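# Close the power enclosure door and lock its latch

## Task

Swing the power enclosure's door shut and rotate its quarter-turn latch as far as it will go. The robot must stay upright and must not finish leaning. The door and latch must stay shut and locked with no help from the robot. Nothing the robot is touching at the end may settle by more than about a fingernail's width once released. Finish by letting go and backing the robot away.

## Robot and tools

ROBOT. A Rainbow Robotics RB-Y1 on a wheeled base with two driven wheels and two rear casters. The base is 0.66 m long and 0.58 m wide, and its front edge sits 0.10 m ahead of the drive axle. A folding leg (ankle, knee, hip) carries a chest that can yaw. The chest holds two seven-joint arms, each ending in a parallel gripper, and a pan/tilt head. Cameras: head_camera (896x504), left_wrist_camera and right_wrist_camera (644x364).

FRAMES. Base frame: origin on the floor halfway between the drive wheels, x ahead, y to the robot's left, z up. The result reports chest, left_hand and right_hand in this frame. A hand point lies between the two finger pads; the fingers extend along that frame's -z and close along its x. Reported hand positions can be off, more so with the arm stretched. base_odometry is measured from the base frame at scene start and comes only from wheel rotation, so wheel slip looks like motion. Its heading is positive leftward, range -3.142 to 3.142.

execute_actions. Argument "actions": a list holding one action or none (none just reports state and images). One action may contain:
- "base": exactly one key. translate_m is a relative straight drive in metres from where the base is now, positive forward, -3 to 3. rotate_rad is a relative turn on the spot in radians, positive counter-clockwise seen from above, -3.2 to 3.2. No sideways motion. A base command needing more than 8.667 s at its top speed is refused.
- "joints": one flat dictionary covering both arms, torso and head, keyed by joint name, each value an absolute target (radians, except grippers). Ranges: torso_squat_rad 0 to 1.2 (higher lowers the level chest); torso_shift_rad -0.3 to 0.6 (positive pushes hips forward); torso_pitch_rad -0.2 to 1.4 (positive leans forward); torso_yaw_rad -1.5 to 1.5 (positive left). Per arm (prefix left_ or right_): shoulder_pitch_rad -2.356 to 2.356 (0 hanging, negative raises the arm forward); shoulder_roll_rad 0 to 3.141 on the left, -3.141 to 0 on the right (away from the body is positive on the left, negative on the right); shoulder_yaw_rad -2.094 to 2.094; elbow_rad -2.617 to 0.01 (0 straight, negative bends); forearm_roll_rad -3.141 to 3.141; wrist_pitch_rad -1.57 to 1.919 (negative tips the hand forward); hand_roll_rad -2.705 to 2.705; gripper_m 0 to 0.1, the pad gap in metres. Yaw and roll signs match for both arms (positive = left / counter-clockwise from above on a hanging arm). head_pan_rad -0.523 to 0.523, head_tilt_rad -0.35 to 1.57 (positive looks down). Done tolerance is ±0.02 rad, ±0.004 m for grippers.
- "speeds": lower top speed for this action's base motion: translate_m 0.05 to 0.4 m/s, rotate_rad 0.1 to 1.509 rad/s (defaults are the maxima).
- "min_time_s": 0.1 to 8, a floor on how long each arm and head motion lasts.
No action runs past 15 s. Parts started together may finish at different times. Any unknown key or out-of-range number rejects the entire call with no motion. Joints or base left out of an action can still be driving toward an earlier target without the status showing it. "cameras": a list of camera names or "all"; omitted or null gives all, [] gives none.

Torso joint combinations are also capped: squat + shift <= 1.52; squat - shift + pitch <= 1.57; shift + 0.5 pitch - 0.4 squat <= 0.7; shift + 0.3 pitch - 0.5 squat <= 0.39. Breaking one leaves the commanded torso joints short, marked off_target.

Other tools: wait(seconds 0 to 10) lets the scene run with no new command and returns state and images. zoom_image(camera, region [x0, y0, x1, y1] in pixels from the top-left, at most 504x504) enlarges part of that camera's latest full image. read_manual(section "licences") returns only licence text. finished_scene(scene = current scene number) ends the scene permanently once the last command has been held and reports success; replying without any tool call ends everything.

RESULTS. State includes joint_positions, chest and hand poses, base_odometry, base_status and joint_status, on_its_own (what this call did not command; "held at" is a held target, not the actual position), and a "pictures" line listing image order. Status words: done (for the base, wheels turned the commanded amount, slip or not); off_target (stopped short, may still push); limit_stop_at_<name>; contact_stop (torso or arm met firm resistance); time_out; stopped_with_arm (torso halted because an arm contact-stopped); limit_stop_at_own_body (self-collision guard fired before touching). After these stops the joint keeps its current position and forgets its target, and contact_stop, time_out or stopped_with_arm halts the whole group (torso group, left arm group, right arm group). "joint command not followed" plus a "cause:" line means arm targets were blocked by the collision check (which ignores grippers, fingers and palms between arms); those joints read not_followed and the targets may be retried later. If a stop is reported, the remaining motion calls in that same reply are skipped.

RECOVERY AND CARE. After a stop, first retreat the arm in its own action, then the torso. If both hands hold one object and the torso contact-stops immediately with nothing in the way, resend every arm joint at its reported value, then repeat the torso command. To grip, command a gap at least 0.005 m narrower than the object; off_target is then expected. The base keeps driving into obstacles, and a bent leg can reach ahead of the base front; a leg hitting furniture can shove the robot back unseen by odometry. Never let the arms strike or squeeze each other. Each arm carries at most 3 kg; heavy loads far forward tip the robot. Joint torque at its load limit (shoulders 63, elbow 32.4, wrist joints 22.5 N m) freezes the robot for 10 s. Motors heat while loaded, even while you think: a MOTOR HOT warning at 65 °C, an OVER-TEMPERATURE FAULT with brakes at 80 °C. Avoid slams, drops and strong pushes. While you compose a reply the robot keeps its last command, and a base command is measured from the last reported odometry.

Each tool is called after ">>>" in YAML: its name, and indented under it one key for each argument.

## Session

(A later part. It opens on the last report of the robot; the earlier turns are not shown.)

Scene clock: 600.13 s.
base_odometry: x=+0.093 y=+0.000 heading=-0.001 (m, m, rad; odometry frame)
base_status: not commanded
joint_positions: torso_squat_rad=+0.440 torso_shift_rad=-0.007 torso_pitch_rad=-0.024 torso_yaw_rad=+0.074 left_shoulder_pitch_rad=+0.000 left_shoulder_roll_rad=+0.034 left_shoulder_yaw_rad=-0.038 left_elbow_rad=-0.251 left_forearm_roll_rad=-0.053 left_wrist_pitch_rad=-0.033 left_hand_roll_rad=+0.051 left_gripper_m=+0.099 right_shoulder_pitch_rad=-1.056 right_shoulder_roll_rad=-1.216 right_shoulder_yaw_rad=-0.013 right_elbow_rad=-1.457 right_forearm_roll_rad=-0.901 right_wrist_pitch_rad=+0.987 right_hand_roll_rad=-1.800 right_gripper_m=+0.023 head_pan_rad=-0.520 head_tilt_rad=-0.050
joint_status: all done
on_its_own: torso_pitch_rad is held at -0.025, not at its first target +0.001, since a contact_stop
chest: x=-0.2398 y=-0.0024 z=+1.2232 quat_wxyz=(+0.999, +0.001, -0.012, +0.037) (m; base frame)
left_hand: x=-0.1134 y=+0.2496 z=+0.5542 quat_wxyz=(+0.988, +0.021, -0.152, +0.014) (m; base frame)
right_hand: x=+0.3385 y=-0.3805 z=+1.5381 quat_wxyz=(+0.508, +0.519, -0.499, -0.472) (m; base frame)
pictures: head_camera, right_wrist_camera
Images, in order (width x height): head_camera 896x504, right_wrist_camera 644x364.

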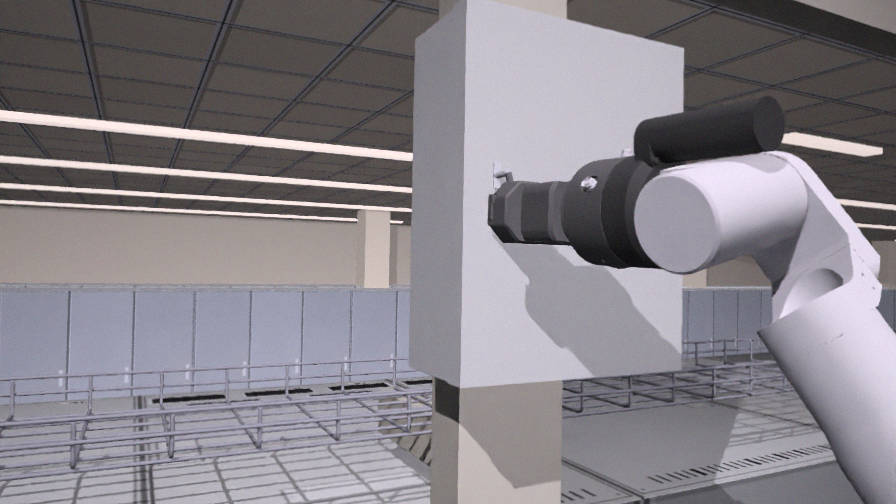

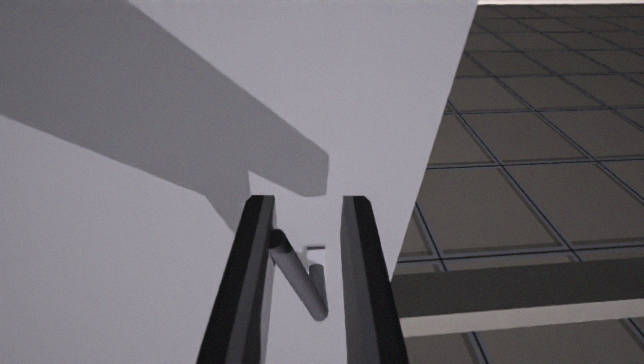

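>>> execute_actions:
  actions:
    - {"joints":{"right_gripper_m":0.008}}
  cameras: ["head_camera","right_wrist_camera"]

Scene clock: 610.27 s.
base_odometry: x=+0.093 y=+0.000 heading=-0.001 (m, m, rad; odometry frame)
base_status: not commanded
joint_positions: torso_squat_rad=+0.440 torso_shift_rad=-0.007 torso_pitch_rad=-0.023 torso_yaw_rad=+0.074 left_shoulder_pitch_rad=+0.000 left_shoulder_roll_rad=+0.034 left_shoulder_yaw_rad=-0.038 left_elbow_rad=-0.251 left_forearm_roll_rad=-0.053 left_wrist_pitch_rad=-0.033 left_hand_roll_rad=+0.051 left_gripper_m=+0.099 right_shoulder_pitch_rad=-1.055 right_shoulder_roll_rad=-1.216 right_shoulder_yaw_rad=-0.012 right_elbow_rad=-1.457 right_forearm_roll_rad=-0.901 right_wrist_pitch_rad=+0.988 right_hand_roll_rad=-1.800 right_gripper_m=+0.011 head_pan_rad=-0.520 head_tilt_rad=-0.050
joint_status: all done
on_its_own: torso_pitch_rad is held at -0.025, not at its first target +0.001, since a contact_stop
chest: x=-0.2397 y=-0.0024 z=+1.2232 quat_wxyz=(+0.999, +0.002, -0.012, +0.037) (m; base frame)
left_hand: x=-0.1134 y=+0.2496 z=+0.5542 quat_wxyz=(+0.988, +0.021, -0.152, +0.014) (m; base frame)
right_hand: x=+0.3389 y=-0.3807 z=+1.5370 quat_wxyz=(+0.509, +0.518, -0.499, -0.473) (m; base frame)
pictures: head_camera, right_wrist_camera
Images, in order (width x height): head_camera 896x504, right_wrist_camera 644x364.

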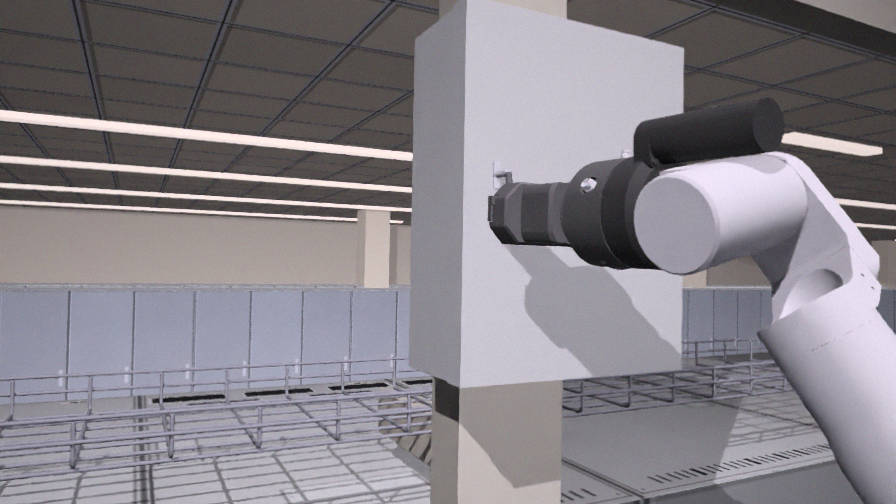

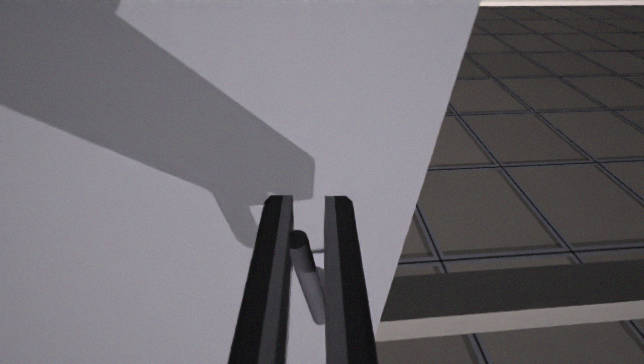

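>>> execute_actions:
  actions:
    - {"joints":{"right_gripper_m":0.0,"right_hand_roll_rad":-1.95},"min_time_s":0.6}
  cameras: ["head_camera","right_wrist_camera"]

Scene clock: 615.80 s.
base_odometry: x=+0.093 y=+0.000 heading=-0.001 (m, m, rad; odometry frame)
base_status: not commanded
joint_positions: torso_squat_rad=+0.440 torso_shift_rad=-0.007 torso_pitch_rad=-0.023 torso_yaw_rad=+0.074 left_shoulder_pitch_rad=+0.000 left_shoulder_roll_rad=+0.034 left_shoulder_yaw_rad=-0.038 left_elbow_rad=-0.251 left_forearm_roll_rad=-0.053 left_wrist_pitch_rad=-0.033 left_hand_roll_rad=+0.051 left_gripper_m=+0.099 right_shoulder_pitch_rad=-1.055 right_shoulder_roll_rad=-1.215 right_shoulder_yaw_rad=-0.012 right_elbow_rad=-1.457 right_forearm_roll_rad=-0.901 right_wrist_pitch_rad=+0.988 right_hand_roll_rad=-1.950 right_gripper_m=+0.008 head_pan_rad=-0.520 head_tilt_rad=-0.050
joint_status: right_gripper_m off_target (ended at +0.008, target +0.000); the others done
on_its_own: torso_pitch_rad is held at -0.025, not at its first target +0.001, since a contact_stop
chest: x=-0.2397 y=-0.0024 z=+1.2232 quat_wxyz=(+0.999, +0.001, -0.012, +0.037) (m; base frame)
left_hand: x=-0.1134 y=+0.2496 z=+0.5542 quat_wxyz=(+0.988, +0.021, -0.152, +0.014) (m; base frame)
right_hand: x=+0.3391 y=-0.3802 z=+1.5366 quat_wxyz=(+0.473, +0.554, -0.458, -0.510) (m; base frame)
pictures: head_camera, right_wrist_camera
Images, in order (width x height): head_camera 896x504, right_wrist_camera 644x364.

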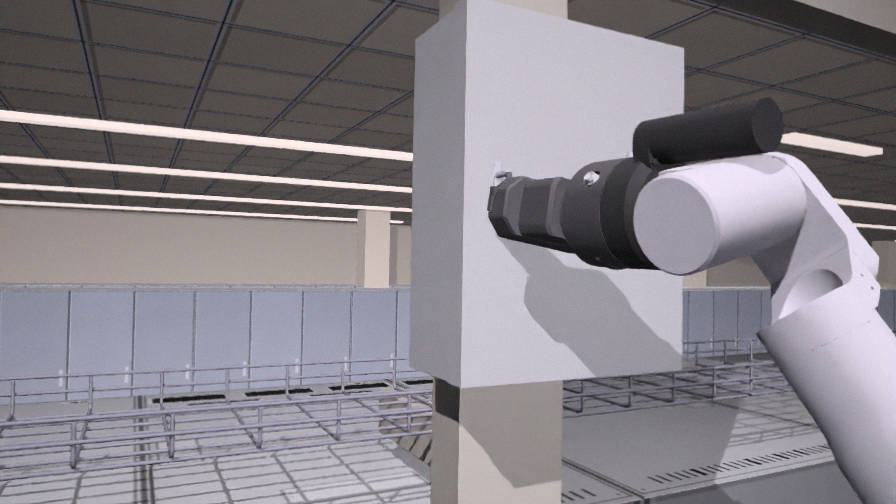

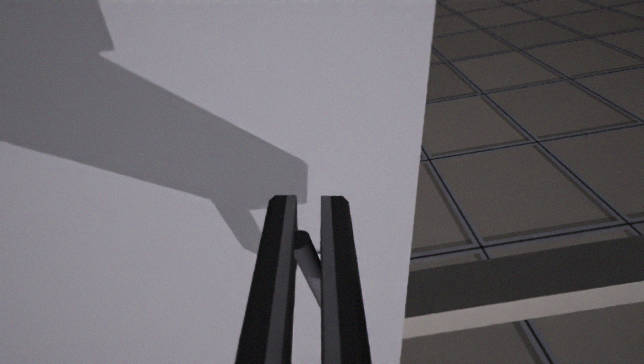

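Likely at the stop. Release, restore roll, and back off to inspect.

>>> execute_actions:
  actions:
    - {"joints":{"right_gripper_m":0.05}}
  cameras: []

>>> execute_actions:
  actions:
    - {"base":{"translate_m":-0.08},"joints":{"right_hand_roll_rad":-1.8}}
  cameras: ["head_camera","right_wrist_camera"]

Scene clock: 621.93 s.
base_odometry: x=+0.093 y=+0.000 heading=-0.001 (m, m, rad; odometry frame)
base_status: not commanded
joint_positions: torso_squat_rad=+0.440 torso_shift_rad=-0.008 torso_pitch_rad=-0.024 torso_yaw_rad=+0.075 left_shoulder_pitch_rad=+0.000 left_shoulder_roll_rad=+0.034 left_shoulder_yaw_rad=-0.038 left_elbow_rad=-0.251 left_forearm_roll_rad=-0.053 left_wrist_pitch_rad=-0.033 left_hand_roll_rad=+0.051 left_gripper_m=+0.099 right_shoulder_pitch_rad=-1.061 right_shoulder_roll_rad=-1.212 right_shoulder_yaw_rad=-0.012 right_elbow_rad=-1.463 right_forearm_roll_rad=-0.904 right_wrist_pitch_rad=+0.986 right_hand_roll_rad=-1.950 right_gripper_m=+0.050 head_pan_rad=-0.520 head_tilt_rad=-0.050
joint_status: all done
on_its_own: torso_pitch_rad is held at -0.025, not at its first target +0.001, since a contact_stop
chest: x=-0.2404 y=-0.0008 z=+1.2232 quat_wxyz=(+0.999, +0.000, -0.012, +0.037) (m; base frame)
left_hand: x=-0.1136 y=+0.2496 z=+0.5536 quat_wxyz=(+0.988, +0.019, -0.152, +0.015) (m; base frame)
right_hand: x=+0.3372 y=-0.3722 z=+1.5418 quat_wxyz=(+0.474, +0.558, -0.458, -0.503) (m; base frame)
pictures: none
No camera images: the call's "cameras" was empty. Leave "cameras" out to get every camera's image.

Scene clock: 623.20 s.
base_odometry: x=+0.013 y=+0.000 heading=+0.000 (m, m, rad; odometry frame)
base_status: done
joint_positions: torso_squat_rad=+0.440 torso_shift_rad=-0.008 torso_pitch_rad=-0.025 torso_yaw_rad=+0.075 left_shoulder_pitch_rad=+0.000 left_shoulder_roll_rad=+0.034 left_shoulder_yaw_rad=-0.038 left_elbow_rad=-0.251 left_forearm_roll_rad=-0.053 left_wrist_pitch_rad=-0.033 left_hand_roll_rad=+0.051 left_gripper_m=+0.099 right_shoulder_pitch_rad=-1.061 right_shoulder_roll_rad=-1.212 right_shoulder_yaw_rad=-0.012 right_elbow_rad=-1.464 right_forearm_roll_rad=-0.904 right_wrist_pitch_rad=+0.986 right_hand_roll_rad=-1.800 right_gripper_m=+0.050 head_pan_rad=-0.520 head_tilt_rad=-0.050
joint_status: all done
on_its_own: torso_pitch_rad is held at -0.025, not at its first target +0.001, since a contact_stop
chest: x=-0.2406 y=-0.0008 z=+1.2231 quat_wxyz=(+0.999, +0.000, -0.012, +0.037) (m; base frame)
left_hand: x=-0.1136 y=+0.2496 z=+0.5536 quat_wxyz=(+0.988, +0.019, -0.153, +0.015) (m; base frame)
right_hand: x=+0.3368 y=-0.3720 z=+1.5422 quat_wxyz=(+0.510, +0.523, -0.499, -0.466) (m; base frame)
pictures: head_camera, right_wrist_camera
Images, in order (width x height): head_camera 896x504, right_wrist_camera 644x364.

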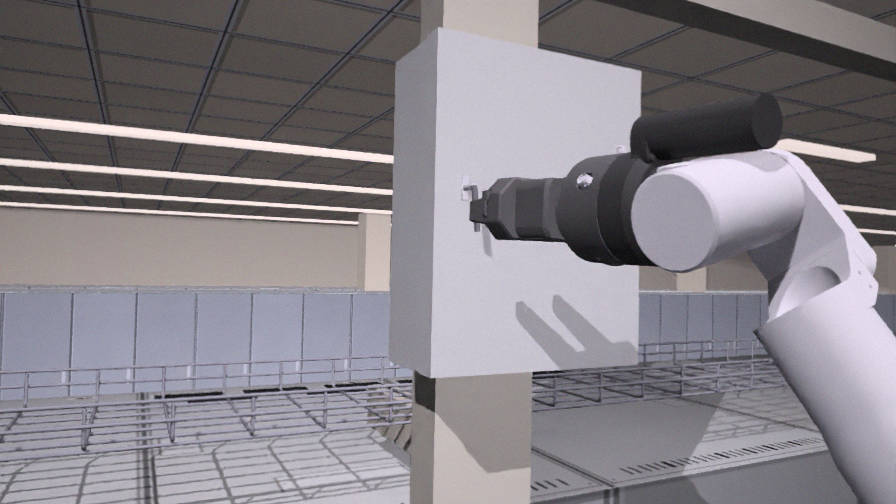

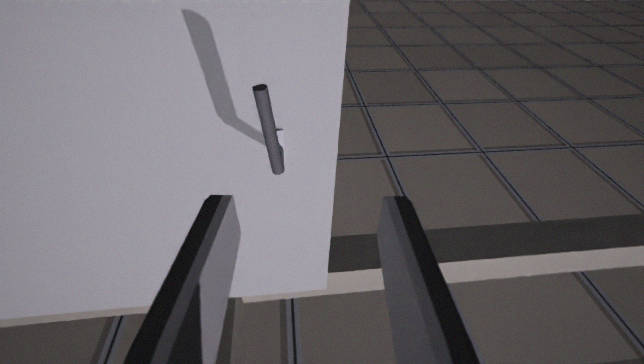

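>>> zoom_image:
  camera: "head_camera"
  region: [420, 150, 540, 250]

Region (420, 150, 540, 250) of head_camera's 896x504 image, scaled by 4.200, with more detail than that image has.

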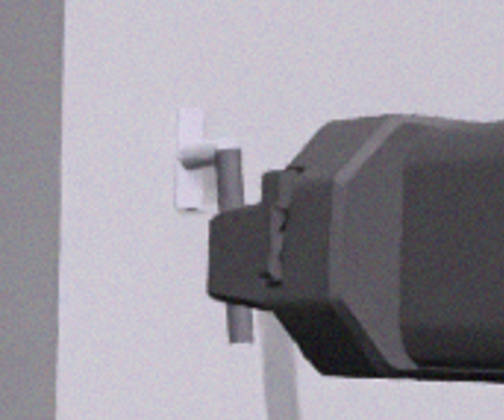

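>>> execute_actions:
  actions:
    - {"base":{"translate_m":0.07},"speeds":{"translate_m":0.1},"joints":{"torso_squat_rad":0.46,"torso_yaw_rad":0.095,"right_gripper_m":0.1}}
  cameras: ["right_wrist_camera"]

>>> execute_actions:
  actions:
    - {"joints":{"right_gripper_m":0.04}}
  cameras: ["head_camera","right_wrist_camera"]

Scene clock: 654.40 s.
base_odometry: x=+0.083 y=+0.000 heading=-0.001 (m, m, rad; odometry frame)
base_status: done
joint_positions: torso_squat_rad=+0.460 torso_shift_rad=-0.008 torso_pitch_rad=-0.025 torso_yaw_rad=+0.095 left_shoulder_pitch_rad=+0.000 left_shoulder_roll_rad=+0.034 left_shoulder_yaw_rad=-0.038 left_elbow_rad=-0.251 left_forearm_roll_rad=-0.053 left_wrist_pitch_rad=-0.033 left_hand_roll_rad=+0.051 left_gripper_m=+0.099 right_shoulder_pitch_rad=-1.061 right_shoulder_roll_rad=-1.211 right_shoulder_yaw_rad=-0.012 right_elbow_rad=-1.464 right_forearm_roll_rad=-0.904 right_wrist_pitch_rad=+0.986 right_hand_roll_rad=-1.800 right_gripper_m=+0.100 head_pan_rad=-0.520 head_tilt_rad=-0.050
joint_status: all done
on_its_own: torso_pitch_rad is held at -0.025, not at its first target +0.001, since a contact_stop
chest: x=-0.2404 y=-0.0007 z=+1.2171 quat_wxyz=(+0.999, +0.000, -0.012, +0.047) (m; base frame)
left_hand: x=-0.1185 y=+0.2517 z=+0.5474 quat_wxyz=(+0.988, +0.021, -0.152, +0.025) (m; base frame)
right_hand: x=+0.3444 y=-0.3600 z=+1.5362 quat_wxyz=(+0.515, +0.528, -0.493, -0.461) (m; base frame)
pictures: right_wrist_camera
Images, in order (width x height): right_wrist_camera 644x364.

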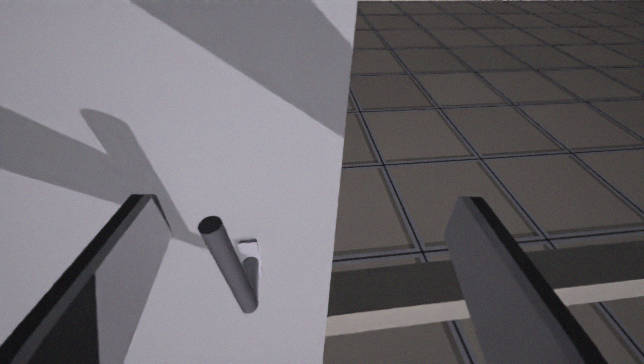

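Scene clock: 655.50 s.
base_odometry: x=+0.083 y=+0.000 heading=-0.001 (m, m, rad; odometry frame)
base_status: not commanded
joint_positions: torso_squat_rad=+0.460 torso_shift_rad=-0.007 torso_pitch_rad=-0.024 torso_yaw_rad=+0.094 left_shoulder_pitch_rad=+0.000 left_shoulder_roll_rad=+0.034 left_shoulder_yaw_rad=-0.038 left_elbow_rad=-0.251 left_forearm_roll_rad=-0.053 left_wrist_pitch_rad=-0.033 left_hand_roll_rad=+0.051 left_gripper_m=+0.099 right_shoulder_pitch_rad=-1.061 right_shoulder_roll_rad=-1.215 right_shoulder_yaw_rad=-0.014 right_elbow_rad=-1.459 right_forearm_roll_rad=-0.901 right_wrist_pitch_rad=+0.985 right_hand_roll_rad=-1.800 right_gripper_m=+0.042 head_pan_rad=-0.520 head_tilt_rad=-0.050
joint_status: all done
on_its_own: torso_pitch_rad is held at -0.025, not at its first target +0.001, since a contact_stop
chest: x=-0.2400 y=-0.0017 z=+1.2171 quat_wxyz=(+0.999, +0.001, -0.012, +0.047) (m; base frame)
left_hand: x=-0.1183 y=+0.2517 z=+0.5477 quat_wxyz=(+0.988, +0.021, -0.152, +0.024) (m; base frame)
right_hand: x=+0.3444 y=-0.3655 z=+1.5364 quat_wxyz=(+0.513, +0.526, -0.495, -0.464) (m; base frame)
pictures: head_camera, right_wrist_camera
Images, in order (width x height): head_camera 896x504, right_wrist_camera 644x364.

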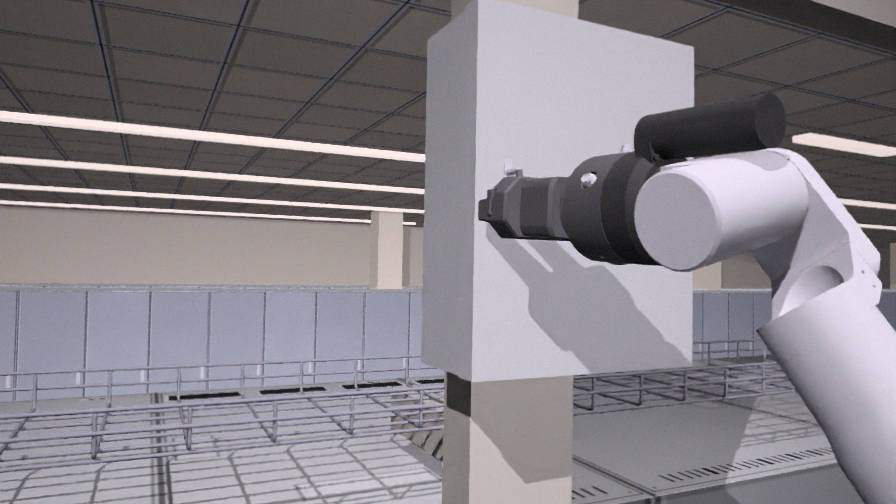

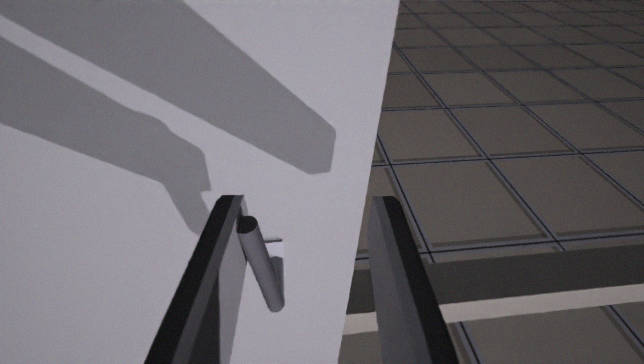

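>>> execute_actions:
  actions:
    - {"joints":{"right_gripper_m":0.022}}
  cameras: ["right_wrist_camera"]

Scene clock: 659.83 s.
base_odometry: x=+0.083 y=+0.000 heading=-0.001 (m, m, rad; odometry frame)
base_status: not commanded
joint_positions: torso_squat_rad=+0.460 torso_shift_rad=-0.007 torso_pitch_rad=-0.024 torso_yaw_rad=+0.094 left_shoulder_pitch_rad=+0.000 left_shoulder_roll_rad=+0.034 left_shoulder_yaw_rad=-0.038 left_elbow_rad=-0.251 left_forearm_roll_rad=-0.053 left_wrist_pitch_rad=-0.033 left_hand_roll_rad=+0.051 left_gripper_m=+0.099 right_shoulder_pitch_rad=-1.060 right_shoulder_roll_rad=-1.217 right_shoulder_yaw_rad=-0.015 right_elbow_rad=-1.458 right_forearm_roll_rad=-0.900 right_wrist_pitch_rad=+0.985 right_hand_roll_rad=-1.800 right_gripper_m=+0.025 head_pan_rad=-0.520 head_tilt_rad=-0.050
joint_status: all done
on_its_own: torso_pitch_rad is held at -0.025, not at its first target +0.001, since a contact_stop
chest: x=-0.2397 y=-0.0021 z=+1.2171 quat_wxyz=(+0.999, +0.001, -0.012, +0.047) (m; base frame)
left_hand: x=-0.1182 y=+0.2517 z=+0.5479 quat_wxyz=(+0.988, +0.022, -0.152, +0.024) (m; base frame)
right_hand: x=+0.3447 y=-0.3679 z=+1.5361 quat_wxyz=(+0.512, +0.526, -0.496, -0.465) (m; base frame)
pictures: right_wrist_camera
Images, in order (width x height): right_wrist_camera 644x364.

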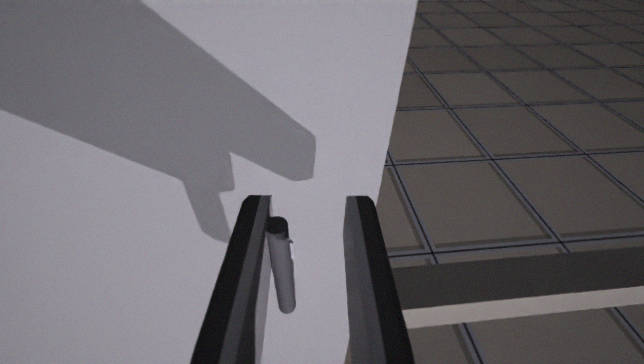

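>>> execute_actions:
  actions:
    - {"joints":{"right_gripper_m":0.008}}
  cameras: ["right_wrist_camera"]

Scene clock: 664.70 s.
base_odometry: x=+0.083 y=+0.000 heading=-0.001 (m, m, rad; odometry frame)
base_status: not commanded
joint_positions: torso_squat_rad=+0.460 torso_shift_rad=-0.007 torso_pitch_rad=-0.023 torso_yaw_rad=+0.094 left_shoulder_pitch_rad=+0.000 left_shoulder_roll_rad=+0.034 left_shoulder_yaw_rad=-0.038 left_elbow_rad=-0.251 left_forearm_roll_rad=-0.053 left_wrist_pitch_rad=-0.033 left_hand_roll_rad=+0.051 left_gripper_m=+0.099 right_shoulder_pitch_rad=-1.060 right_shoulder_roll_rad=-1.218 right_shoulder_yaw_rad=-0.016 right_elbow_rad=-1.457 right_forearm_roll_rad=-0.900 right_wrist_pitch_rad=+0.985 right_hand_roll_rad=-1.800 right_gripper_m=+0.020 head_pan_rad=-0.520 head_tilt_rad=-0.050
joint_status: right_gripper_m off_target (ended at +0.020, target +0.008)
on_its_own: torso_pitch_rad is held at -0.025, not at its first target +0.001, since a contact_stop
chest: x=-0.2395 y=-0.0022 z=+1.2171 quat_wxyz=(+0.999, +0.001, -0.012, +0.047) (m; base frame)
left_hand: x=-0.1182 y=+0.2517 z=+0.5479 quat_wxyz=(+0.988, +0.022, -0.152, +0.024) (m; base frame)
right_hand: x=+0.3448 y=-0.3689 z=+1.5361 quat_wxyz=(+0.511, +0.526, -0.496, -0.465) (m; base frame)
pictures: right_wrist_camera
Images, in order (width x height): right_wrist_camera 644x364.

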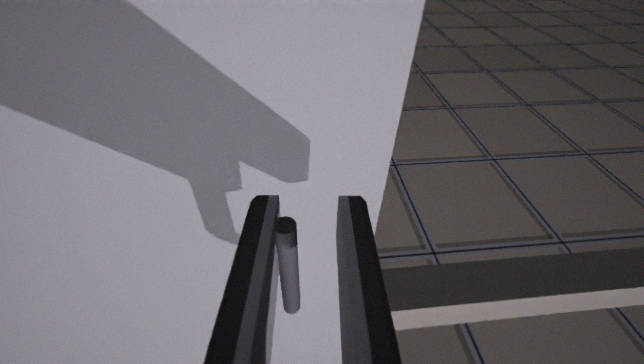

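Gripper stalls with the lever flat against the finger: at its stop. Release and move clear.

>>> execute_actions:
  actions:
    - {"joints":{"right_gripper_m":0.09}}
  cameras: []

>>> execute_actions:
  actions:
    - {"base":{"translate_m":-0.2}}
  cameras: ["head_camera","right_wrist_camera"]

Scene clock: 671.07 s.
base_odometry: x=+0.083 y=+0.000 heading=-0.001 (m, m, rad; odometry frame)
base_status: not commanded
joint_positions: torso_squat_rad=+0.460 torso_shift_rad=-0.008 torso_pitch_rad=-0.024 torso_yaw_rad=+0.095 left_shoulder_pitch_rad=+0.000 left_shoulder_roll_rad=+0.034 left_shoulder_yaw_rad=-0.038 left_elbow_rad=-0.251 left_forearm_roll_rad=-0.053 left_wrist_pitch_rad=-0.033 left_hand_roll_rad=+0.051 left_gripper_m=+0.099 right_shoulder_pitch_rad=-1.061 right_shoulder_roll_rad=-1.212 right_shoulder_yaw_rad=-0.012 right_elbow_rad=-1.463 right_forearm_roll_rad=-0.904 right_wrist_pitch_rad=+0.986 right_hand_roll_rad=-1.800 right_gripper_m=+0.090 head_pan_rad=-0.520 head_tilt_rad=-0.050
joint_status: all done
on_its_own: torso_pitch_rad is held at -0.025, not at its first target +0.001, since a contact_stop
chest: x=-0.2403 y=-0.0008 z=+1.2171 quat_wxyz=(+0.999, +0.000, -0.012, +0.047) (m; base frame)
left_hand: x=-0.1185 y=+0.2517 z=+0.5474 quat_wxyz=(+0.988, +0.021, -0.152, +0.025) (m; base frame)
right_hand: x=+0.3444 y=-0.3605 z=+1.5361 quat_wxyz=(+0.515, +0.528, -0.493, -0.461) (m; base frame)
pictures: none
No camera images: the call's "cameras" was empty. Leave "cameras" out to get every camera's image.

Scene clock: 672.90 s.
base_odometry: x=-0.117 y=+0.000 heading=-0.002 (m, m, rad; odometry frame)
base_status: done
joint_positions: torso_squat_rad=+0.460 torso_shift_rad=-0.008 torso_pitch_rad=-0.025 torso_yaw_rad=+0.095 left_shoulder_pitch_rad=+0.000 left_shoulder_roll_rad=+0.034 left_shoulder_yaw_rad=-0.038 left_elbow_rad=-0.251 left_forearm_roll_rad=-0.053 left_wrist_pitch_rad=-0.033 left_hand_roll_rad=+0.051 left_gripper_m=+0.099 right_shoulder_pitch_rad=-1.061 right_shoulder_roll_rad=-1.212 right_shoulder_yaw_rad=-0.012 right_elbow_rad=-1.464 right_forearm_roll_rad=-0.904 right_wrist_pitch_rad=+0.986 right_hand_roll_rad=-1.800 right_gripper_m=+0.090 head_pan_rad=-0.520 head_tilt_rad=-0.050
joint_status: not commanded
on_its_own: torso_pitch_rad is held at -0.025, not at its first target +0.001, since a contact_stop
chest: x=-0.2406 y=-0.0007 z=+1.2170 quat_wxyz=(+0.999, +0.000, -0.013, +0.047) (m; base frame)
left_hand: x=-0.1186 y=+0.2517 z=+0.5474 quat_wxyz=(+0.988, +0.021, -0.152, +0.025) (m; base frame)
right_hand: x=+0.3441 y=-0.3601 z=+1.5364 quat_wxyz=(+0.515, +0.528, -0.494, -0.461) (m; base frame)
pictures: head_camera, right_wrist_camera
Images, in order (width x height): head_camera 896x504, right_wrist_camera 644x364.

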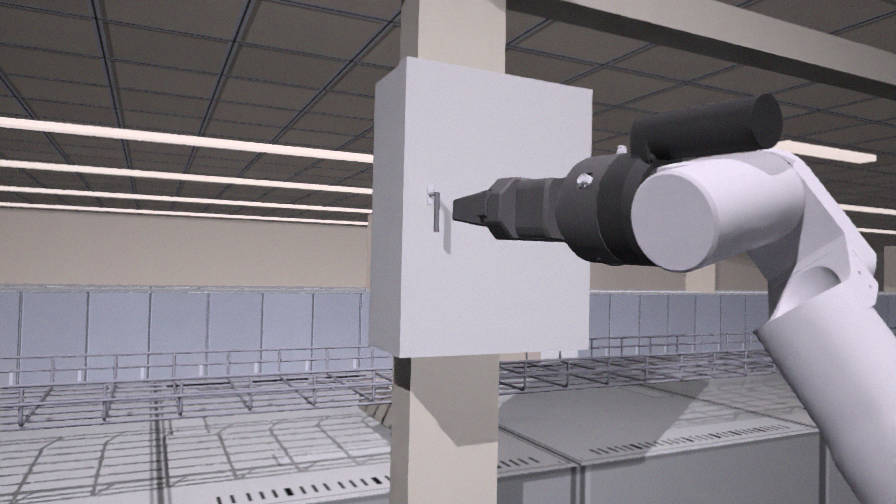

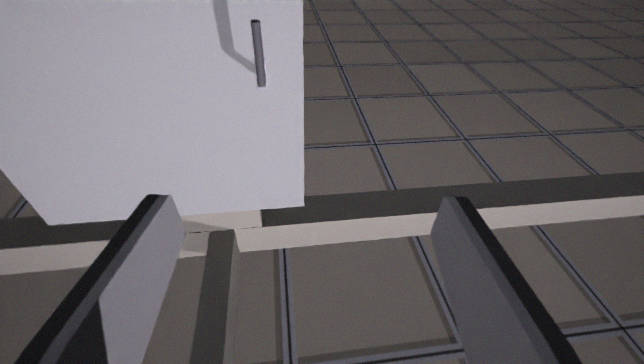

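>>> finished_scene:
  scene: 2

The scene is finished: the task was done.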